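# Pour hazelnuts from bowl into glass jar, reset bowl

## Task

Move all hazelnuts out of the small bowl and into the open glass jar (tipping the bowl to pour is allowed), then put the bowl back so it rests directly on the table, right side up or inverted; the jar has to finish upright and resting directly on the table. It counts as a failure if the bowl or jar is released or falls while nothing lies within a few millimetres below it, anything the robot alone is still holding in place at the end does not count, and the robot must release everything and back away once finished.

## Robot and tools

Robot: one arm on a base (possibly on a mounting block, which the clearance check treats as part of the arm) ending in a five-finger right hand. Joints from base outward: shoulder pan (-3.142 to 3.142 rad), shoulder lift (-6.283 to 6.283), elbow (0.000 to 3.142, never fully straight), wrist 1, wrist 2, wrist 3 (each -6.283 to 6.283). Load limits: 133 N m for the first three, 24.9 N m for the wrists; a held object's weight adds load.

Frames. Scene frame: origin on the table top under the arm base, +z up, +y to the left when facing along +x. Results report the hand point in this frame (end_effector_position in m, end_effector_quat_wxyz, velocities in m/s and rad/s); the printed position may be slightly off at long reach. The hand point sits 0.05 m in front of the palm where index pad and thumb tip meet in a pinch. Its own axes: +z along the straightened fingers (fingers extend 0.06-0.07 m past it), +y out of the palm, +x across the palm toward the little finger. Across the palm the hand spans 0.08 m on the little-finger side, and 0.02 m (thumb turned in front) to 0.09 m on the thumb side. A wrist bracket on the little-finger side protrudes 0.03 m beyond the point along +y and 0.11 m across the palm; it can collide.

Row format (used by both execute_actions and move): 14 numbers, each in [-1, 1]: dx, dy, dz, rx, ry, rz, little, ring, middle, index, thumb_bend, thumb_turn, force_limit, speed. The first six are an offset, not a pose: expressed in the hand point's own axes, measured from the hand point's measured pose at the start of the action (for a call's first action, from the last pose reported in this scene). Scale: 1.0 = 0.6 m or 180 degrees; rx, ry, rz form a single rotation vector. Finger targets: -1 open/straight, +1 curled into the palm. thumb_bend -1 straight, +1 fully bent. thumb_turn -1 beside the palm, +1 opposite the fingers. A pinch is roughly index +0.22, thumb_bend +0.75, thumb_turn +0.57. force_limit maps linearly from about 0 N (-1) to 10 N (+1) at the fingertip (15 N for the two thumb motors); it only stops closing motors. speed maps from nearly 0 (-1) to full (+1), where full travel takes 0.6 s; for a gentle grip close at -0.9 or slower. The hand values in hand_measured, hand_stopped_by and hand_load_n use the same six-motor order.

execute_actions(actions): a list of actions; each action is a list of up to 15 rows, one per 1/30 s step, the last row held for remaining steps of its 15. Every row's offset is from the action's start pose, not the previous row. Each step the commanded pose is clipped to within 100 mm and 16 degrees of the measured pose, so large offsets need several actions. An empty list just returns state and images.

move(target, speed, stop_force, blocking): one row as target (offset from the pose in the last result showing one); the hand point travels straight toward it in 0.5-10 s. speed is m/s, 0.002-0.5 (default 0.25), turning capped at twice that in rad/s. It does not avoid obstacles and may overshoot speed near full reach. stop_force (N, 9-40) ends the path when the wrist sensor sees that much extra push against the motion for 2 steps; only valid after 0.2 s of scene time, not with blocking=false, unreliable with rotation, and should be omitted when moving away from something you press on. Use it with a very slow speed when approaching surfaces; the arm is stiff and overshooting contact can fault. blocking=false returns after 0.5 s; then use wait or stop before new commands. The result's move: line gives the ending (done, contact, held, off_target, moving, fault), limits (paced = pose clipped; held = steps blocked) and distance to target.

wait(seconds 0-10) lets time pass holding the last command. stop brakes a running move. zoom_image(camera cam_low or cam_wrist, region [x0,y0,x1,y1] pixels, at most 504x504) enlarges part of the latest image; cam_low is 896x504, cam_wrist 504x504. show_instructions shows the reference image. finished_scene(scene) ends a scene irreversibly.

Gripping: turn the thumb in front of the palm before reaching the object; a full-hand wrap fits 0.035-0.08 m objects, lying across the palm on the wrist side of the hand point. Motors start only when their target changes by at least 0.01, then lock on arriving, on reaching force_limit, or after stalling. To squeeze harder raise force_limit and send a target further closed than hand_measured; to release send a more open target. A lost grip shows as hand_load_n dropping near 0.

Result lines: Hand target is where the controller is driving; pose unreachable means the clearance check altered the command. Wrist force/torque are in the end-effector axes, with up to 4 N offset, ~2.4 N noise, saturating near 50 N. Joint torques are noisy and offset. Faults: a joint reaching its load limit, or 150 N outside force, halts the arm 10 s; motors at 85 °C brake the arm (MOTOR HOT warns from 70 °C). Arm motion lags commands by about 0.17 s.

Avoid: dropping or releasing the bowl or jar in the air, knocking anything off the table, tipping the jar, hard impacts or pressing. Objects may occasionally get nudged by outside disturbances. Move smoothly and quickly; the simulation keeps running while you compose replies.

Each tool is called after ">>>" as name([rows], argument=value, ...), one row to a line, values as JSON.

Reference images:

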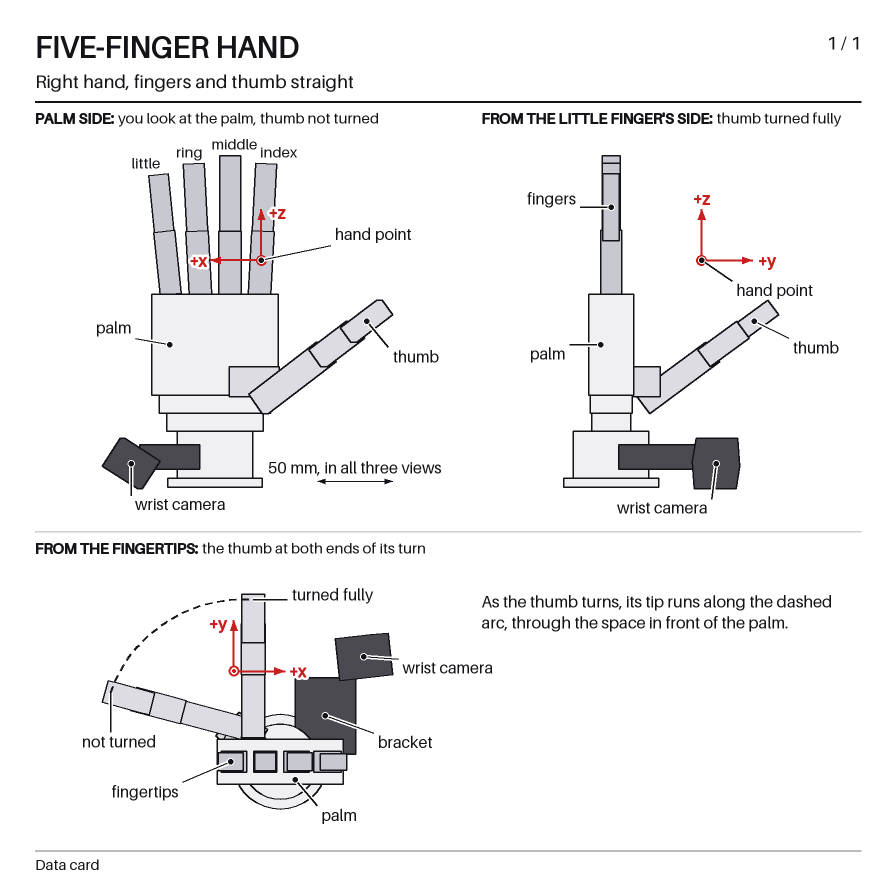

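## Session

>>> execute_actions(actions=[])

Scene clock: 0.00 s.
end_effector_position=(+0.3055, -0.1263, +0.1378) hand_measured=(-1.000, -1.000, -1.000, -1.000, -1.000, -1.000) hand_load_n=(+0.0, +0.0, +0.0, +0.0, +0.0, +0.0) hand_stopped_by=(target, target, target, target, target, target) hand_force_limit=0.00 hand_speed=-0.80 end_effector_quat_wxyz=(+0.061, -0.504, +0.830, -0.232) end_effector_velocity=(+0.000, +0.000, -0.000) end_effector_angular_velocity=(-0.000, -0.001, -0.000)
Joint positions: [-0.964 -0.709  2.24  -0.216  1.297 -3.466]
Joint velocities: [ 0.    -0.     0.001 -0.001 -0.     0.001]
Joint torques (N m, as the arm reports them, + toward a larger angle): no reading
Motor temperatures (°C, as the motors report them): [24 25 25 32 34 37]
Wrist force (N, on the end effector, along its own x y z axes, offset not removed): no reading
Wrist torque (N m, same axes, about the end effector's origin, offset not removed): no reading
Hand target: +0.306, -0.126, +0.138; +0.061, -0.504, +0.830, -0.232

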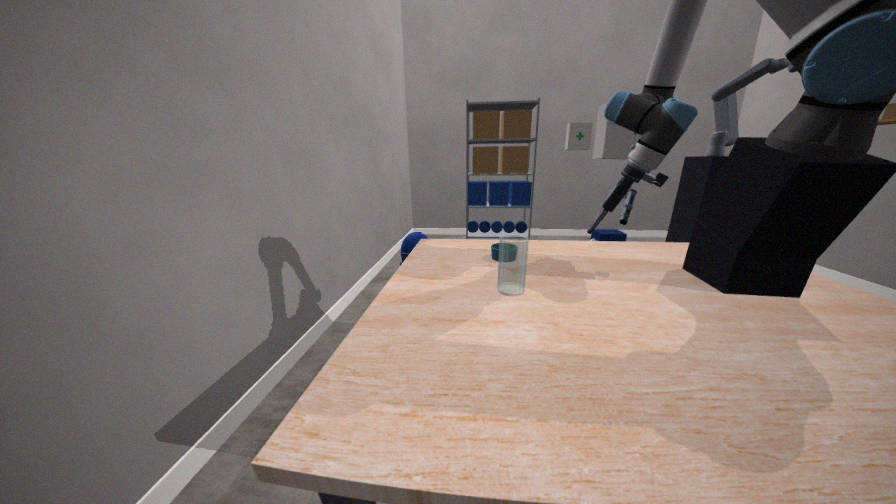

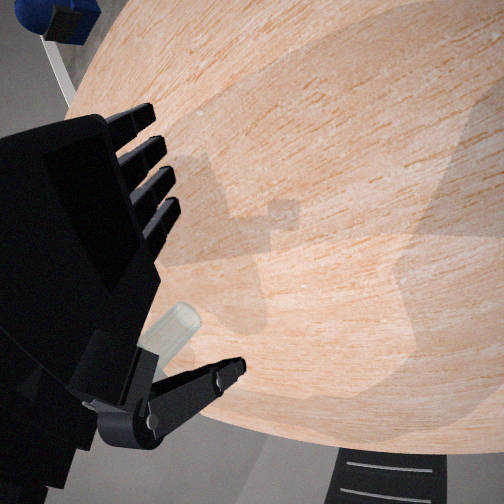

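>>> move(target=[0,0,-0.25,0,0,0.9,-1,-1,-1,-1,-1,-1,0,0], speed=0.4)

>>> zoom_image(camera="cam_low", region=[430,190,590,310])

Scene clock: 4.13 s.
end_effector_position=(+0.2779, -0.0990, +0.2119) hand_measured=(-1.000, -1.000, -1.000, -1.000, -1.000, -1.000) hand_load_n=(+0.0, +0.0, +0.0, +0.0, +0.0, +0.0) hand_stopped_by=(target, target, target, target, target, target) hand_force_limit=0.00 hand_speed=0.00 end_effector_quat_wxyz=(+0.205, +0.233, +0.943, -0.118) end_effector_velocity=(-0.000, -0.002, -0.000) end_effector_angular_velocity=(-0.002, +0.000, -0.001)
Joint positions: [-1.576 -0.712  2.62  -0.378  1.204 -2.53 ]
Joint velocities: [ 0.     0.    -0.003  0.     0.001  0.001]
Joint torques (N m, as the arm reports them, + toward a larger angle): [  3.1  -25.57  -9.91   3.33  -0.11  -2.17]
Motor temperatures (°C, as the motors report them): [24 25 25 32 34 37]
Wrist force (N, on the end effector, along its own x y z axes, offset not removed): [0.4 -0.2 -1.3]
Wrist torque (N m, same axes, about the end effector's origin, offset not removed): [0.02 0.01 -0.04]
Hand target: +0.278, -0.099, +0.212; +0.205, +0.233, +0.943, -0.118
Off the commanded pose: 0.066 m, 72 deg; orientation clipped at the last step of the last action.
move: held; limits=paced,held; held on 51 of 117 steps, including the last
pose unreachable: on one or more control steps of this call, first in action 0 (counted from 0), an arm could not follow its commanded pose, so it was not sent that pose on those steps. On the call's last step it was still not sent that pose. It may still have moved: this result reports where it is.
cause: the commanded pose would bring two parts of the arm too close to each other (joints 3 (elbow) to 5 (wrist 2) lie between them).

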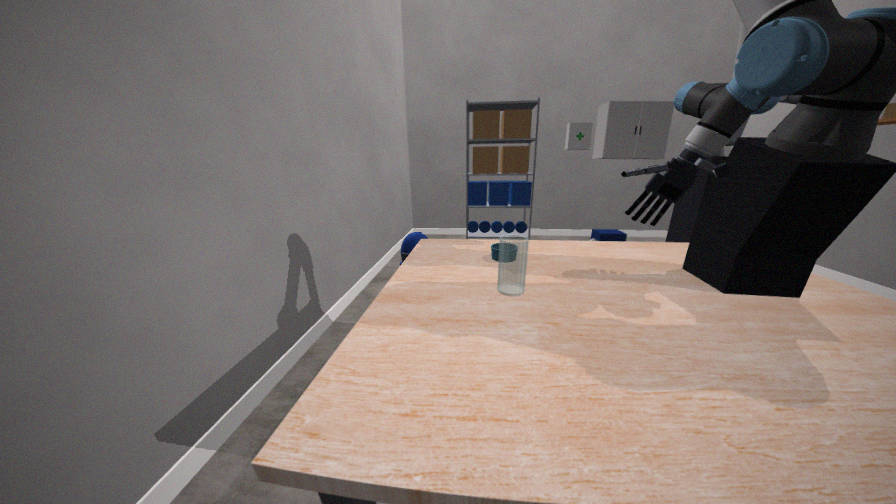

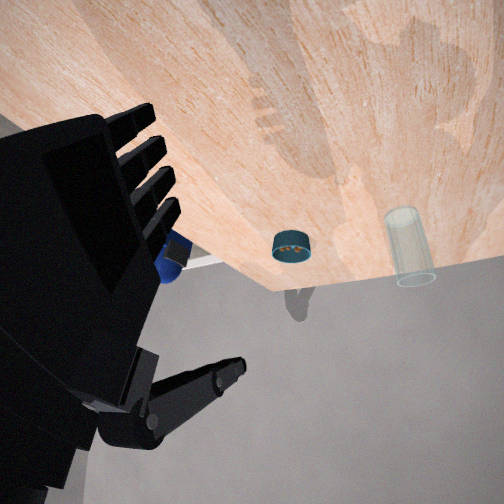

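Region (430, 190, 590, 310) of cam_low's 896x504 image, scaled by 3.150, with more detail than that image has; it fills the top 378 rows of this view, and the rest is white.

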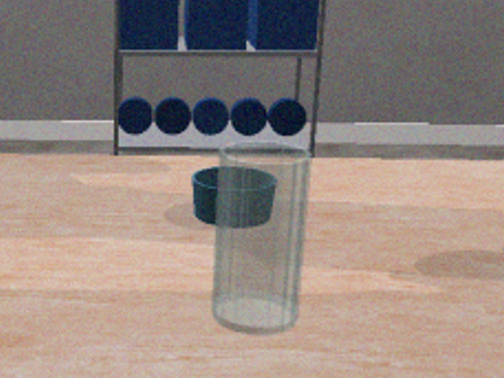

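>>> move(target=[-0.36,0.16,-0.01,-0.495,0.236,0.772,-1,-1,-1,-1,-1,1,0,0], speed=0.3)

Scene clock: 14.70 s.
end_effector_position=(+0.4963, -0.0994, +0.3003) hand_measured=(-1.000, -1.000, -1.000, -1.000, -1.000, +1.000) hand_load_n=(+0.0, +0.0, +0.0, +0.0, +0.0, +0.0) hand_stopped_by=(target, target, target, target, target, target) hand_force_limit=0.00 hand_speed=0.00 end_effector_quat_wxyz=(-0.006, +0.668, +0.369, +0.646) end_effector_velocity=(+0.001, -0.001, -0.001) end_effector_angular_velocity=(+0.409, -0.003, -0.086)
Joint positions: [-1.089 -0.332  2.032  0.291 -0.028 -0.648]
Joint velocities: [ 0.013  0.126 -0.028  0.133 -0.211  0.132]
Joint torques (N m, as the arm reports them, + toward a larger angle): [ -0.77 -24.69 -12.07   5.04  -3.46   2.39]
Motor temperatures (°C, as the motors report them): [24 25 25 32 34 37]
Wrist force (N, on the end effector, along its own x y z axes, offset not removed): [0.7 0.0 1.7]
Wrist torque (N m, same axes, about the end effector's origin, offset not removed): [-0.04 -0.19 0.04]
Hand target: +0.496, -0.100, +0.300; -0.021, +0.670, +0.346, +0.657
Off the commanded pose: 0.001 m, 43 deg; orientation clipped at the last step of the last action.
move: moving (no rest 5 s after the path's end); limits=paced

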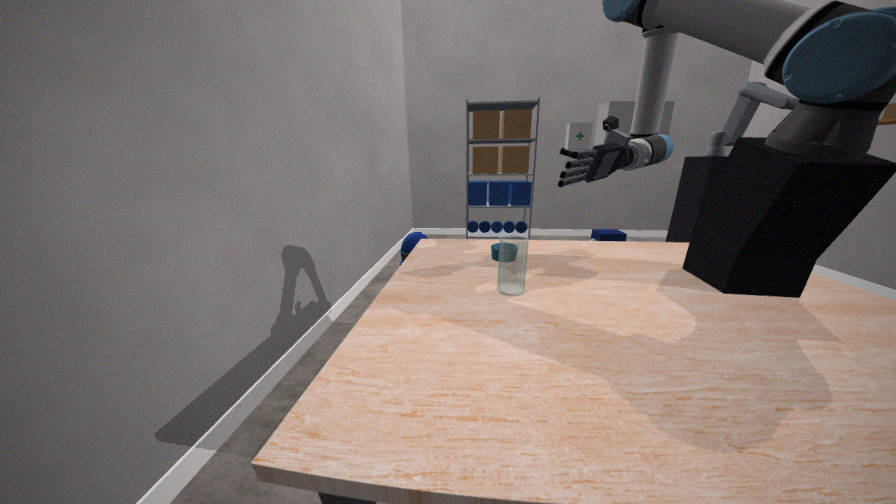

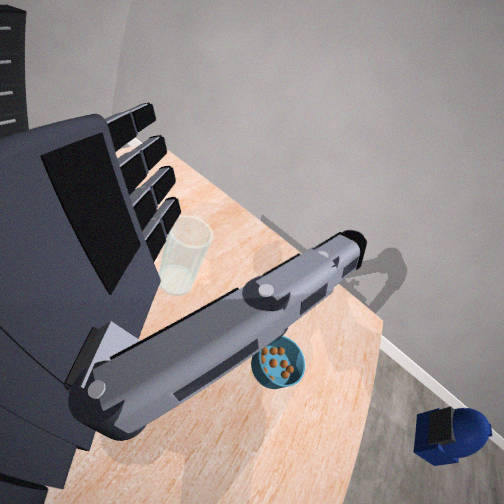

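>>> wait(seconds=1)

Scene clock: 15.77 s.
end_effector_position=(+0.4966, -0.0999, +0.3002) hand_measured=(-1.000, -1.000, -1.000, -1.000, -1.000, +1.000) hand_load_n=(+0.0, +0.0, +0.0, +0.0, +0.0, +0.0) hand_stopped_by=(target, target, target, target, target, target) hand_force_limit=0.00 hand_speed=0.00 end_effector_quat_wxyz=(-0.049, +0.673, +0.284, +0.682) end_effector_velocity=(-0.000, +0.001, -0.000) end_effector_angular_velocity=(+0.029, -0.007, -0.034)
Joint positions: [-1.074 -0.233  2.029  0.478 -0.145 -0.758]
Joint velocities: [ 0.013  0.056  0.014  0.145 -0.04  -0.19 ]
Joint torques (N m, as the arm reports them, + toward a larger angle): [ -2.39 -25.41  12.2    4.38  -2.72  -2.81]
Motor temperatures (°C, as the motors report them): [24 25 25 32 34 37]
Wrist force (N, on the end effector, along its own x y z axes, offset not removed): [1.0 -0.1 2.0]
Wrist torque (N m, same axes, about the end effector's origin, offset not removed): [-0.18 -0.24 0.06]
Hand target: +0.497, -0.100, +0.300; -0.049, +0.673, +0.281, +0.683
Off the commanded pose: 0.001 m, 33 deg; orientation clipped at the last step of the last action.
wait: 1.00 s; no rest

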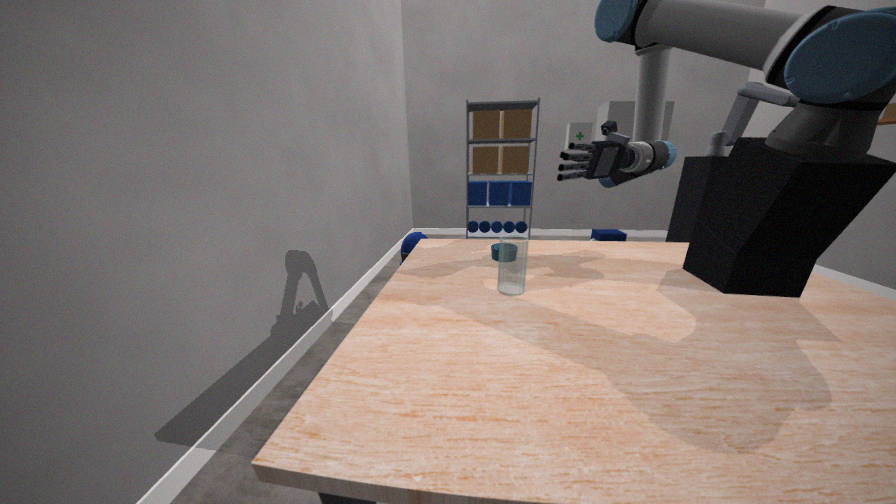

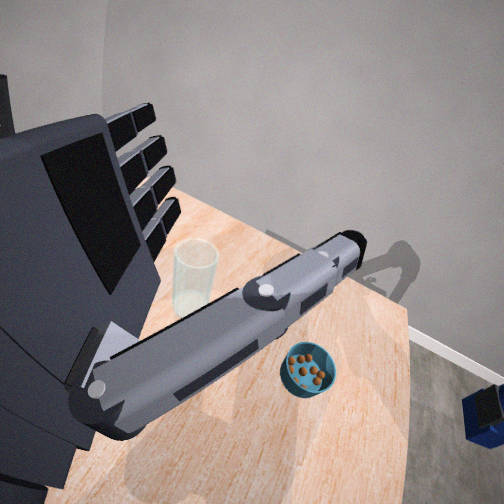

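>>> move(target=[0,0,0,0,-0.45,0,-1,-1,-1,-1,-1,1,0,0], speed=0.3)

Scene clock: 23.57 s.
end_effector_position=(+0.4970, -0.1014, +0.3027) hand_measured=(-1.000, -1.000, -1.000, -1.000, -1.000, +1.000) hand_load_n=(+0.0, +0.0, +0.0, +0.0, +0.0, +0.0) hand_stopped_by=(target, target, target, target, target, target) hand_force_limit=0.00 hand_speed=0.00 end_effector_quat_wxyz=(+0.015, +0.900, +0.345, +0.264) end_effector_velocity=(+0.000, +0.000, +0.001) end_effector_angular_velocity=(-0.112, +0.100, -0.091)
Joint positions: [-0.778 -0.942  1.978  0.389  0.86   0.262]
Joint velocities: [ 0.112 -0.061 -0.033 -0.009  0.187  0.19 ]
Joint torques (N m, as the arm reports them, + toward a larger angle): [ -1.9  -34.04 -23.43   0.15   1.47   2.6 ]
Motor temperatures (°C, as the motors report them): [24 25 25 32 34 37]
Wrist force (N, on the end effector, along its own x y z axes, offset not removed): [-0.9 0.1 -0.5]
Wrist torque (N m, same axes, about the end effector's origin, offset not removed): [0.04 0.16 -0.01]
Hand target: +0.497, -0.101, +0.303; +0.022, +0.904, +0.342, +0.255
Off the commanded pose: 0.003 m, 29 deg; orientation clipped at the last step of the last action.
move: moving (no rest 5 s after the path's end); limits=paced

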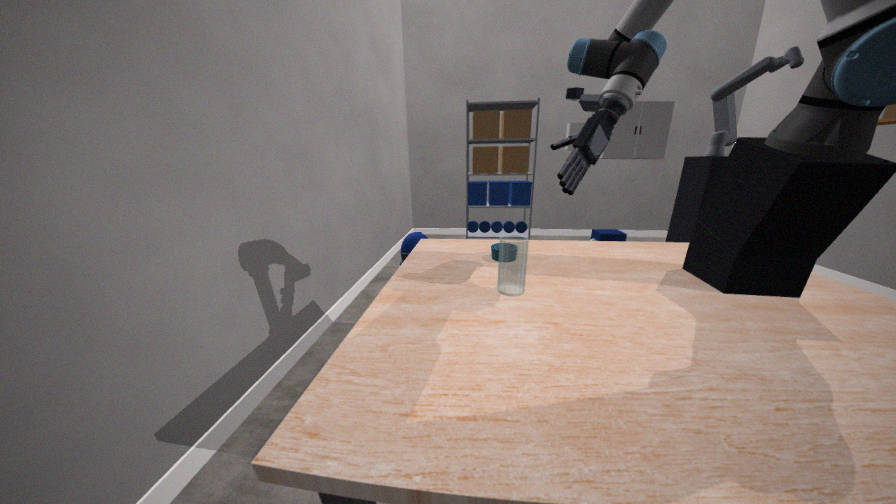

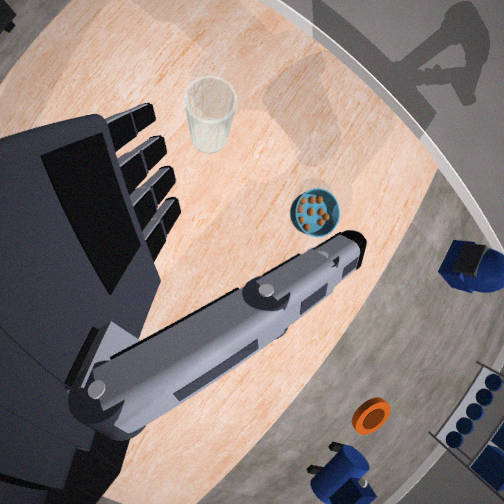

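>>> wait(seconds=1.5)

Scene clock: 25.13 s.
end_effector_position=(+0.4968, -0.1004, +0.3008) hand_measured=(-1.000, -1.000, -1.000, -1.000, -1.000, +1.000) hand_load_n=(+0.0, +0.0, +0.0, +0.0, +0.0, +0.0) hand_stopped_by=(target, target, target, target, target, target) hand_force_limit=0.00 hand_speed=0.00 end_effector_quat_wxyz=(+0.087, +0.937, +0.295, +0.168) end_effector_velocity=(-0.000, +0.001, -0.001) end_effector_angular_velocity=(-0.012, +0.012, -0.013)
Joint positions: [-0.598 -0.981  1.903  0.407  1.155  0.539]
Joint velocities: [ 0.015  0.002 -0.008  0.004  0.023  0.021]
Joint torques (N m, as the arm reports them, + toward a larger angle): [ -2.05 -22.   -24.55   3.12   1.41   2.19]
Motor temperatures (°C, as the motors report them): [24 25 25 32 34 37]
Wrist force (N, on the end effector, along its own x y z axes, offset not removed): [0.7 0.7 0.7]
Wrist torque (N m, same axes, about the end effector's origin, offset not removed): [0.08 -0.15 0.03]
Hand target: +0.497, -0.100, +0.301; +0.087, +0.937, +0.295, +0.167
Off the commanded pose: 0.001 m, 13 deg; orientation clipped at the last step of the last action.
wait: 1.50 s; no rest

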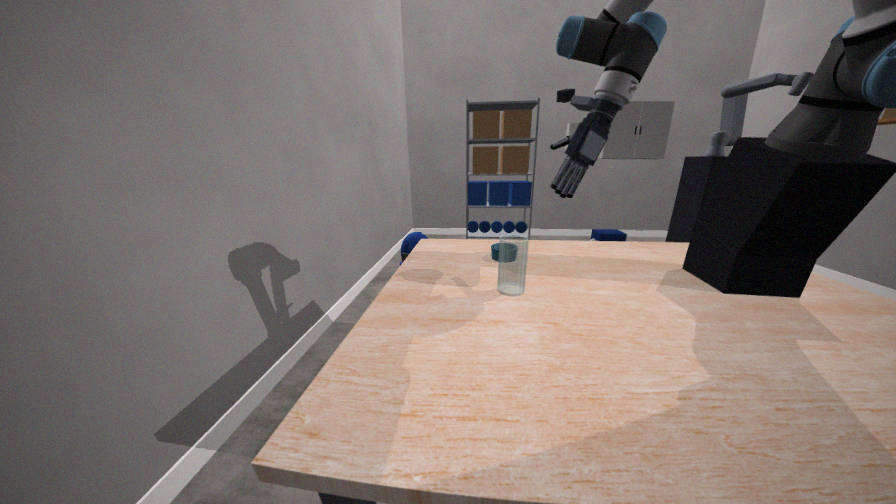

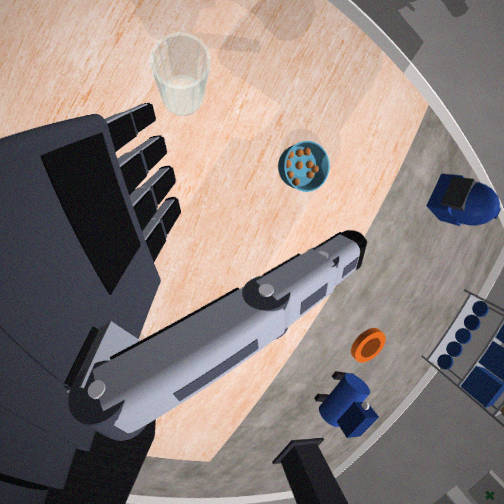

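>>> move(target=[0.143,0.045,0.197,-0.195,0.341,0.251,-1,-1,-1,-1,-1,1,0,0], speed=0.15)

Scene clock: 33.63 s.
end_effector_position=(+0.6200, -0.0796, +0.2208) hand_measured=(-1.000, -1.000, -1.000, -1.000, -1.000, +1.000) hand_load_n=(+0.0, +0.0, +0.0, +0.0, +0.0, +0.0) hand_stopped_by=(target, target, target, target, target, target) hand_force_limit=0.00 hand_speed=0.00 end_effector_quat_wxyz=(+0.122, +0.696, -0.122, +0.697) end_effector_velocity=(+0.001, +0.001, -0.001) end_effector_angular_velocity=(+0.001, -0.008, -0.004)
Joint positions: [-0.181 -0.683  2.066 -1.301  1.786  1.909]
Joint velocities: [ 0.005  0.005 -0.005 -0.006  0.012  0.003]
Joint torques (N m, as the arm reports them, + toward a larger angle): [ -2.62 -28.56 -17.46  -3.04   2.08   2.18]
Motor temperatures (°C, as the motors report them): [24 25 25 32 34 37]
Wrist force (N, on the end effector, along its own x y z axes, offset not removed): [0.7 0.1 1.5]
Wrist torque (N m, same axes, about the end effector's origin, offset not removed): [-0.04 -0.20 0.07]
Hand target: +0.620, -0.080, +0.221; +0.122, +0.696, -0.123, +0.697
Off the commanded pose: 0.000 m, 0 deg.
move: done

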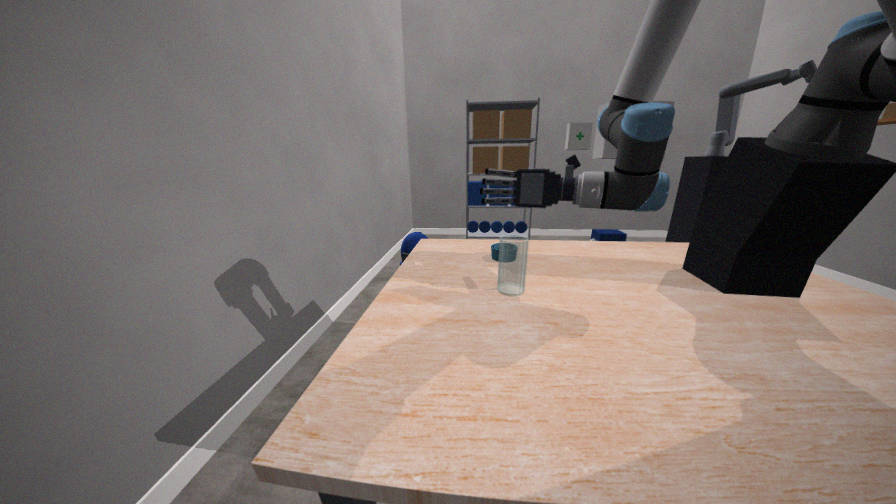

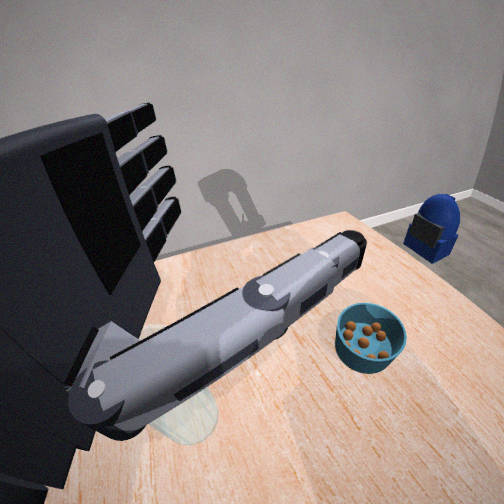

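>>> move(target=[0,0.2,-0.15,0,0,0,-1,-1,-1,-1,-1,1,0,0], speed=0.15)

Scene clock: 35.30 s.
end_effector_position=(+0.4948, -0.1619, +0.2207) hand_measured=(-1.000, -1.000, -1.000, -1.000, -1.000, +1.000) hand_load_n=(+0.0, +0.0, +0.0, +0.0, +0.0, +0.0) hand_stopped_by=(target, target, target, target, target, target) hand_force_limit=0.00 hand_speed=0.00 end_effector_quat_wxyz=(+0.122, +0.696, -0.123, +0.697) end_effector_velocity=(-0.002, -0.002, -0.001) end_effector_angular_velocity=(+0.002, -0.001, +0.002)
Joint positions: [-0.522 -0.578  2.402 -1.743  1.446  1.881]
Joint velocities: [-0.012  0.007  0.004 -0.012 -0.014  0.001]
Joint torques (N m, as the arm reports them, + toward a larger angle): [-21.64 -21.78  12.32  -3.3   -0.98  -2.36]
Motor temperatures (°C, as the motors report them): [24 25 25 32 34 37]
Wrist force (N, on the end effector, along its own x y z axes, offset not removed): [0.4 -0.8 1.8]
Wrist torque (N m, same axes, about the end effector's origin, offset not removed): [-0.27 -0.09 -0.08]
Hand target: +0.495, -0.162, +0.221; +0.122, +0.696, -0.122, +0.697
Off the commanded pose: 0.000 m, 0 deg.
move: done

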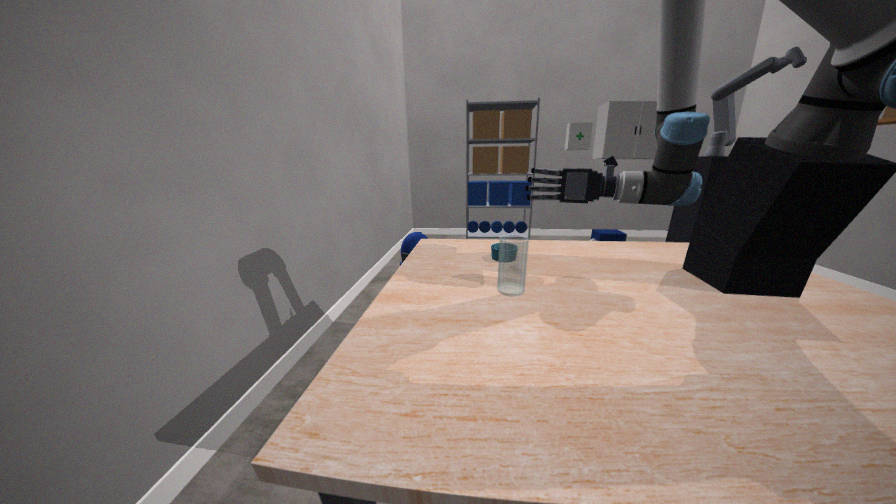

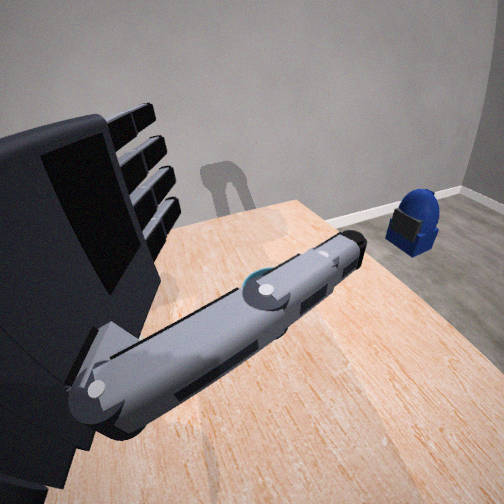

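>>> move(target=[-0.24,0,0,0,0,0,-1,-1,-1,-1,-1,1,0,0], speed=0.15)

Scene clock: 36.90 s.
end_effector_position=(+0.4947, -0.1617, +0.0769) hand_measured=(-1.000, -1.000, -1.000, -1.000, -1.000, +1.000) hand_load_n=(+0.0, +0.0, +0.0, +0.0, +0.0, +0.0) hand_stopped_by=(target, target, target, target, target, target) hand_force_limit=0.00 hand_speed=0.00 end_effector_quat_wxyz=(+0.122, +0.696, -0.123, +0.697) end_effector_velocity=(+0.000, -0.000, -0.002) end_effector_angular_velocity=(-0.001, +0.001, -0.001)
Joint positions: [-0.346 -0.187  2.149 -1.881  1.621  1.895]
Joint velocities: [ 0.003  0.005 -0.005  0.001  0.003 -0.001]
Joint torques (N m, as the arm reports them, + toward a larger angle): [ -1.86 -25.9   -7.44  -0.01   2.23   2.39]
Motor temperatures (°C, as the motors report them): [24 25 25 32 34 37]
Wrist force (N, on the end effector, along its own x y z axes, offset not removed): [0.1 -0.7 1.0]
Wrist torque (N m, same axes, about the end effector's origin, offset not removed): [-0.27 -0.07 -0.02]
Hand target: +0.495, -0.162, +0.077; +0.122, +0.696, -0.123, +0.697
Off the commanded pose: 0.000 m, 0 deg.
move: done

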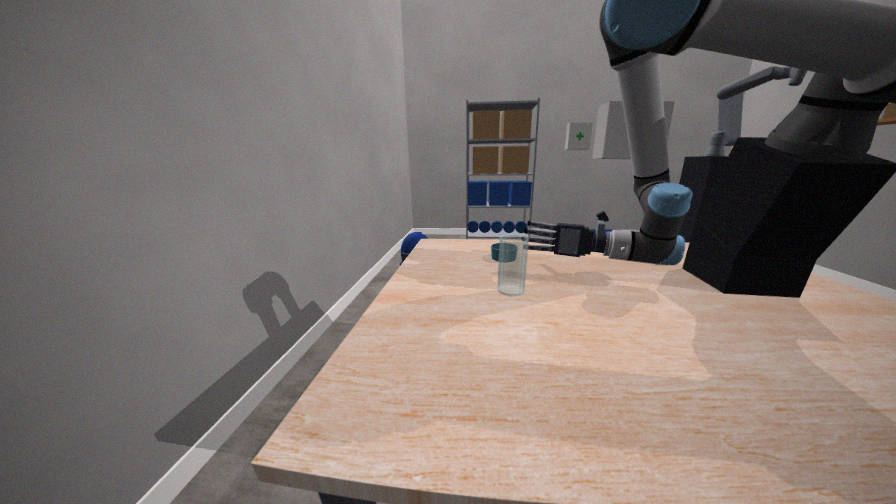

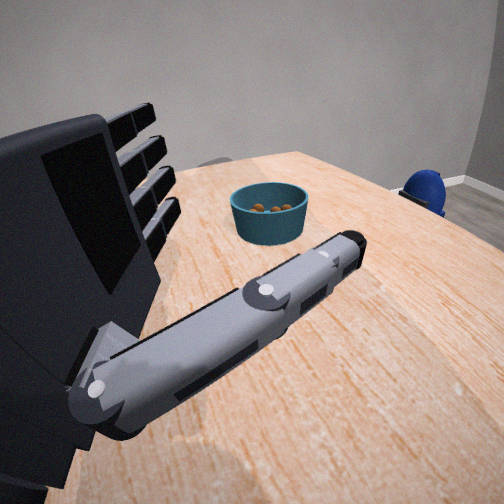

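>>> move(target=[-0.087,0,0.1,0,0,0,-1,-1,-1,-1,-1,1,0,0], speed=0.08)

Scene clock: 39.73 s.
end_effector_position=(+0.5509, -0.1819, +0.0248) hand_measured=(-1.000, -1.000, -1.000, -1.000, -1.000, +1.000) hand_load_n=(+0.0, +0.0, +0.0, +0.0, +0.0, +0.0) hand_stopped_by=(target, target, target, target, target, target) hand_force_limit=0.00 hand_speed=0.00 end_effector_quat_wxyz=(+0.122, +0.696, -0.123, +0.697) end_effector_velocity=(+0.002, -0.000, -0.002) end_effector_angular_velocity=(+0.000, -0.000, +0.000)
Joint positions: [-0.304 -0.103  1.911 -1.727  1.664  1.898]
Joint velocities: [ 0.001  0.003 -0.007  0.004  0.001  0.   ]
Joint torques (N m, as the arm reports them, + toward a larger angle): [ -2.99 -30.03  -8.73   0.2    2.25   2.34]
Motor temperatures (°C, as the motors report them): [24 25 25 32 34 37]
Wrist force (N, on the end effector, along its own x y z axes, offset not removed): [-0.4 0.2 1.5]
Wrist torque (N m, same axes, about the end effector's origin, offset not removed): [-0.06 -0.08 0.00]
Hand target: +0.551, -0.182, +0.025; +0.122, +0.696, -0.123, +0.697
Off the commanded pose: 0.000 m, 0 deg.
move: done

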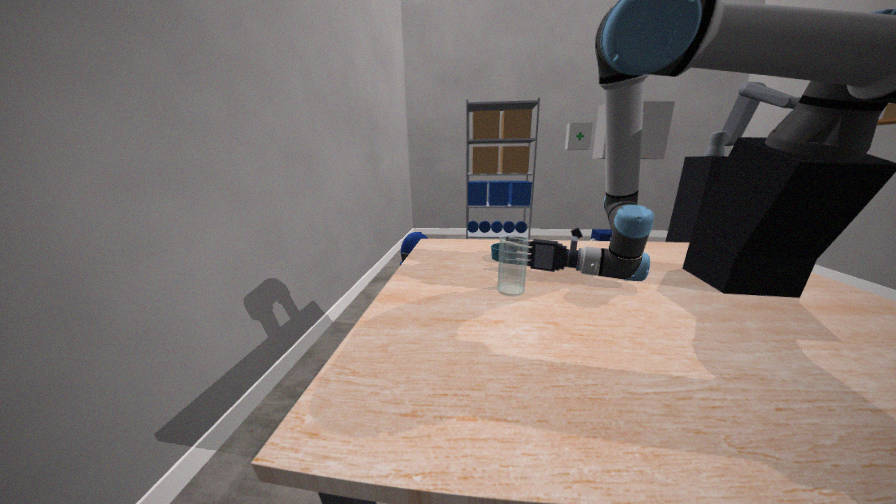

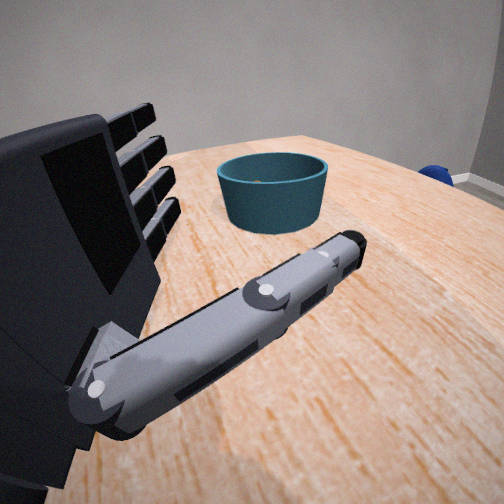

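>>> move(target=[0,0.015,0.08,0,0,0,-1,-1,-1,-1,-1,1,0,0], speed=0.05)

Scene clock: 41.17 s.
end_effector_position=(+0.5929, -0.2065, +0.0248) hand_measured=(-1.000, -1.000, -1.000, -1.000, -1.000, +1.000) hand_load_n=(+0.0, +0.0, +0.0, +0.0, +0.0, +0.0) hand_stopped_by=(target, target, target, target, target, target) hand_force_limit=0.00 hand_speed=0.00 end_effector_quat_wxyz=(+0.122, +0.696, -0.122, +0.697) end_effector_velocity=(+0.000, -0.001, -0.001) end_effector_angular_velocity=(+0.000, +0.002, -0.001)
Joint positions: [-0.339 -0.105  1.804 -1.618  1.629  1.896]
Joint velocities: [-0.     0.001 -0.002  0.004 -0.001 -0.   ]
Joint torques (N m, as the arm reports them, + toward a larger angle): [-22.6  -31.76 -12.56   0.26  -0.95  -2.39]
Motor temperatures (°C, as the motors report them): [24 25 25 32 34 37]
Wrist force (N, on the end effector, along its own x y z axes, offset not removed): [-1.5 0.1 1.5]
Wrist torque (N m, same axes, about the end effector's origin, offset not removed): [-0.06 0.17 -0.11]
Hand target: +0.593, -0.207, +0.025; +0.122, +0.696, -0.123, +0.697
Off the commanded pose: 0.000 m, 0 deg.
move: done

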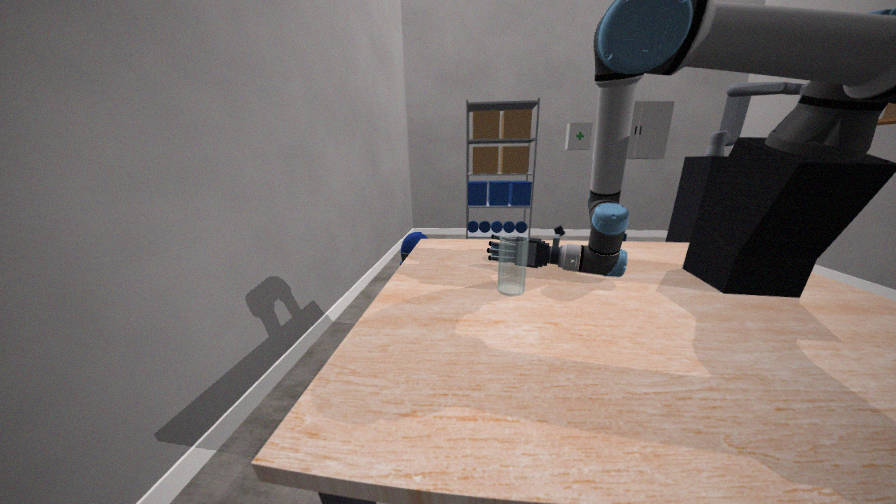

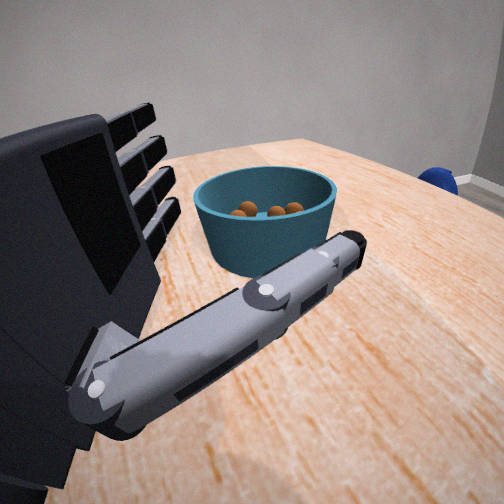

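>>> move(target=[0,0.008,0.05,0,0,0,-1,-1,-1,-1,-1,1,0,0], speed=0.03)

Scene clock: 42.63 s.
end_effector_position=(+0.6193, -0.2211, +0.0248) hand_measured=(-1.000, -1.000, -1.000, -1.000, -1.000, +1.000) hand_load_n=(+0.0, +0.0, +0.0, +0.0, +0.0, +0.0) hand_stopped_by=(target, target, target, target, target, target) hand_force_limit=0.00 hand_speed=0.00 end_effector_quat_wxyz=(+0.122, +0.696, -0.122, +0.697) end_effector_velocity=(+0.002, -0.001, -0.001) end_effector_angular_velocity=(+0.000, +0.001, +0.000)
Joint positions: [-0.354 -0.102  1.732 -1.549  1.613  1.894]
Joint velocities: [-0.     0.001 -0.006  0.005 -0.001 -0.   ]
Joint torques (N m, as the arm reports them, + toward a larger angle): [-24.62 -32.12 -13.79   0.14  -0.86  -2.37]
Motor temperatures (°C, as the motors report them): [24 25 25 32 34 37]
Wrist force (N, on the end effector, along its own x y z axes, offset not removed): [-0.3 0.4 0.8]
Wrist torque (N m, same axes, about the end effector's origin, offset not removed): [0.00 -0.03 0.00]
Hand target: +0.619, -0.221, +0.025; +0.122, +0.696, -0.122, +0.697
Off the commanded pose: 0.000 m, 0 deg.
move: done

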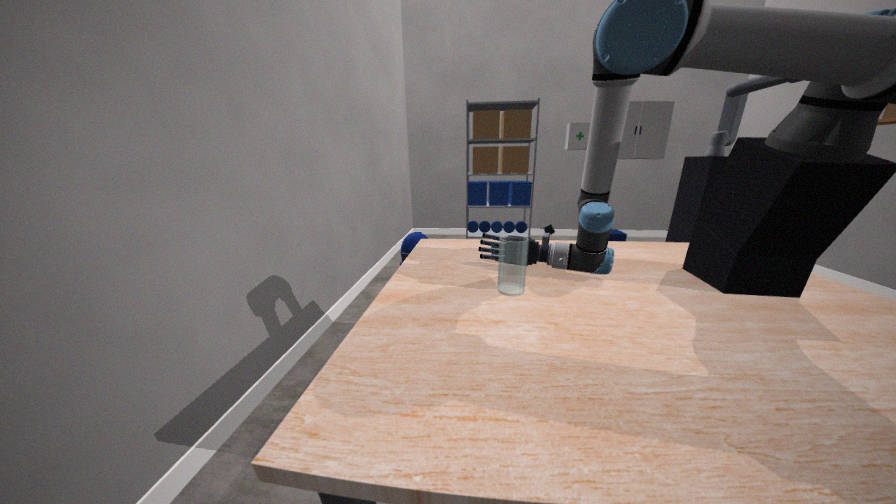

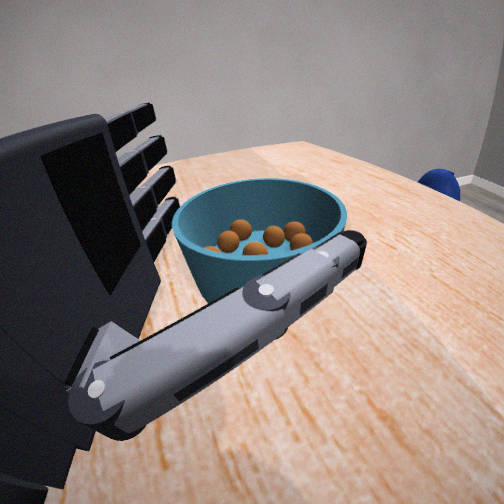

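>>> move(target=[-0.004,0,0.03,0,0,0,-1,-1,-1,-1,-1,1,0,0], speed=0.02)

Scene clock: 44.00 s.
end_effector_position=(+0.6360, -0.2272, +0.0224) hand_measured=(-1.000, -1.000, -1.000, -1.000, -1.000, +1.000) hand_load_n=(+0.0, +0.0, +0.0, +0.0, +0.0, +0.0) hand_stopped_by=(target, target, target, target, target, target) hand_force_limit=0.00 hand_speed=0.00 end_effector_quat_wxyz=(+0.122, +0.696, -0.123, +0.697) end_effector_velocity=(+0.002, -0.001, -0.000) end_effector_angular_velocity=(-0.000, -0.000, -0.001)
Joint positions: [-0.354 -0.095  1.681 -1.505  1.613  1.894]
Joint velocities: [ 0.     0.001 -0.006  0.005  0.001 -0.   ]
Joint torques (N m, as the arm reports them, + toward a larger angle): [ -6.09 -32.18 -12.79  -0.06   1.86  -1.62]
Motor temperatures (°C, as the motors report them): [24 25 25 32 34 37]
Wrist force (N, on the end effector, along its own x y z axes, offset not removed): [2.1 -0.6 0.9]
Wrist torque (N m, same axes, about the end effector's origin, offset not removed): [-0.25 -0.28 0.14]
Hand target: +0.636, -0.227, +0.022; +0.122, +0.696, -0.122, +0.697
Off the commanded pose: 0.000 m, 0 deg.
move: done

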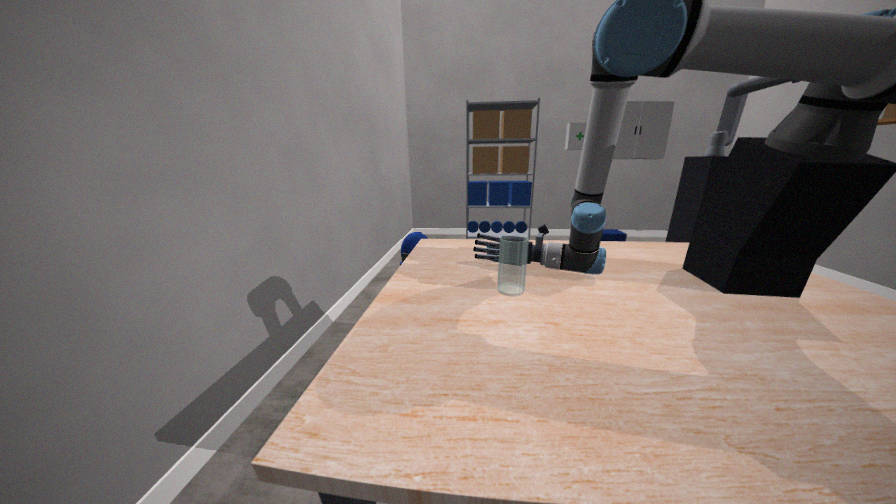

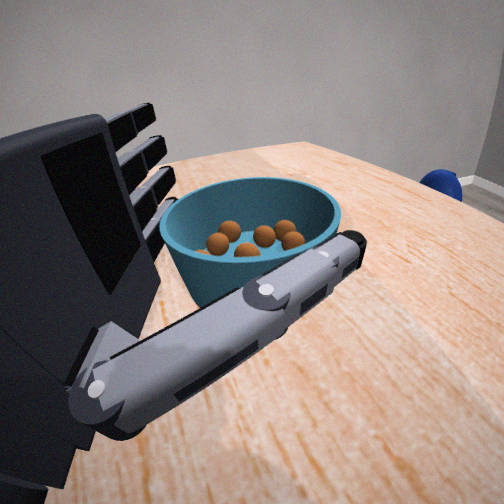

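It's seated against the thumb. Close index and middle.

>>> move(target=[0,0,0,0,0,0,-1,-1,0.6,0.6,-1,1,0.4,-0.7])

>>> move(target=[0,0,0,0,0,0,-1,-1,0.6,0.6,0.3,1,0.4,-0.7])

Scene clock: 45.67 s.
end_effector_position=(+0.6360, -0.2272, +0.0224) hand_measured=(-1.000, -1.000, -0.422, -0.388, -1.002, +1.000) hand_load_n=(+0.0, +0.0, +6.5, +9.0, +3.0, +1.0) hand_stopped_by=(target, target, force, force, target, target) hand_force_limit=0.40 hand_speed=-0.70 end_effector_quat_wxyz=(+0.122, +0.696, -0.122, +0.697) end_effector_velocity=(-0.000, +0.000, -0.000) end_effector_angular_velocity=(-0.000, +0.001, +0.000)
Joint positions: [-0.354 -0.095  1.681 -1.505  1.613  1.894]
Joint velocities: [ 0.  0.  0.  0. -0. -0.]
Joint torques (N m, as the arm reports them, + toward a larger angle): [-18.72 -45.42   8.07  -2.33  -0.57  -1.48]
Motor temperatures (°C, as the motors report them): [24 25 25 32 34 37]
Wrist force (N, on the end effector, along its own x y z axes, offset not removed): [0.2 0.3 1.0]
Wrist torque (N m, same axes, about the end effector's origin, offset not removed): [-0.11 0.01 0.06]
Hand target: +0.636, -0.227, +0.022; +0.122, +0.696, -0.123, +0.697
Off the commanded pose: 0.000 m, 0 deg.
move: done

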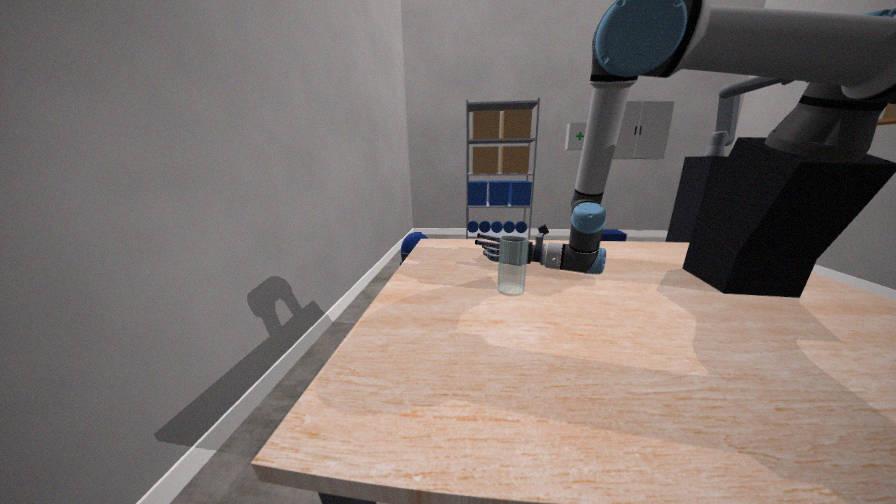

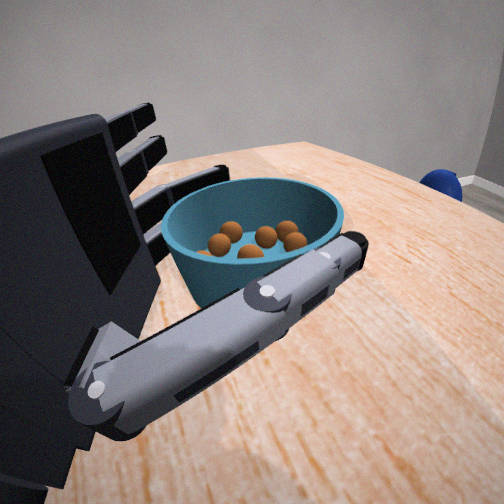

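Scene clock: 46.17 s.
end_effector_position=(+0.6360, -0.2272, +0.0224) hand_measured=(-1.000, -1.000, -0.422, -0.388, -0.968, +1.000) hand_load_n=(+0.0, +0.0, +7.5, +9.5, +10.5, +1.0) hand_stopped_by=(target, target, force, force, force, target) hand_force_limit=0.40 hand_speed=-0.70 end_effector_quat_wxyz=(+0.122, +0.696, -0.122, +0.697) end_effector_velocity=(-0.000, +0.000, -0.000) end_effector_angular_velocity=(+0.000, +0.000, -0.000)
Joint positions: [-0.354 -0.095  1.681 -1.505  1.613  1.894]
Joint velocities: [ 0.     0.     0.001 -0.001  0.     0.   ]
Joint torques (N m, as the arm reports them, + toward a larger angle): [-18.82 -45.45   7.82  -2.49  -0.52  -1.5 ]
Motor temperatures (°C, as the motors report them): [24 25 25 32 34 37]
Wrist force (N, on the end effector, along its own x y z axes, offset not removed): [1.7 -0.2 0.8]
Wrist torque (N m, same axes, about the end effector's origin, offset not removed): [-0.07 -0.22 0.12]
Hand target: +0.636, -0.227, +0.022; +0.122, +0.696, -0.122, +0.697
Off the commanded pose: 0.000 m, 0 deg.
move: done

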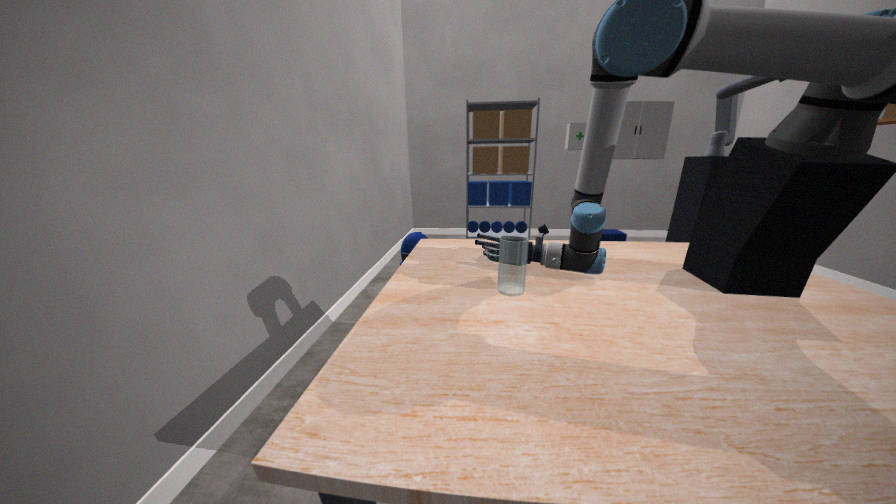

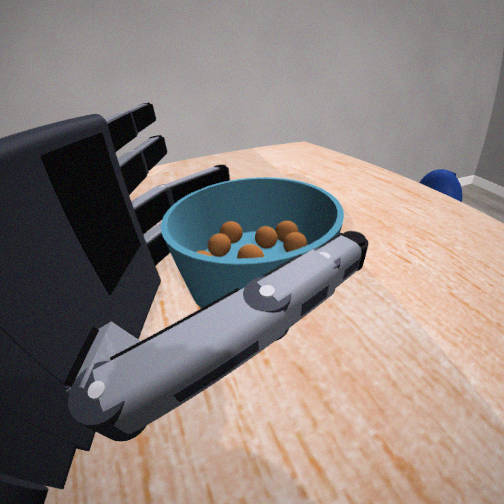

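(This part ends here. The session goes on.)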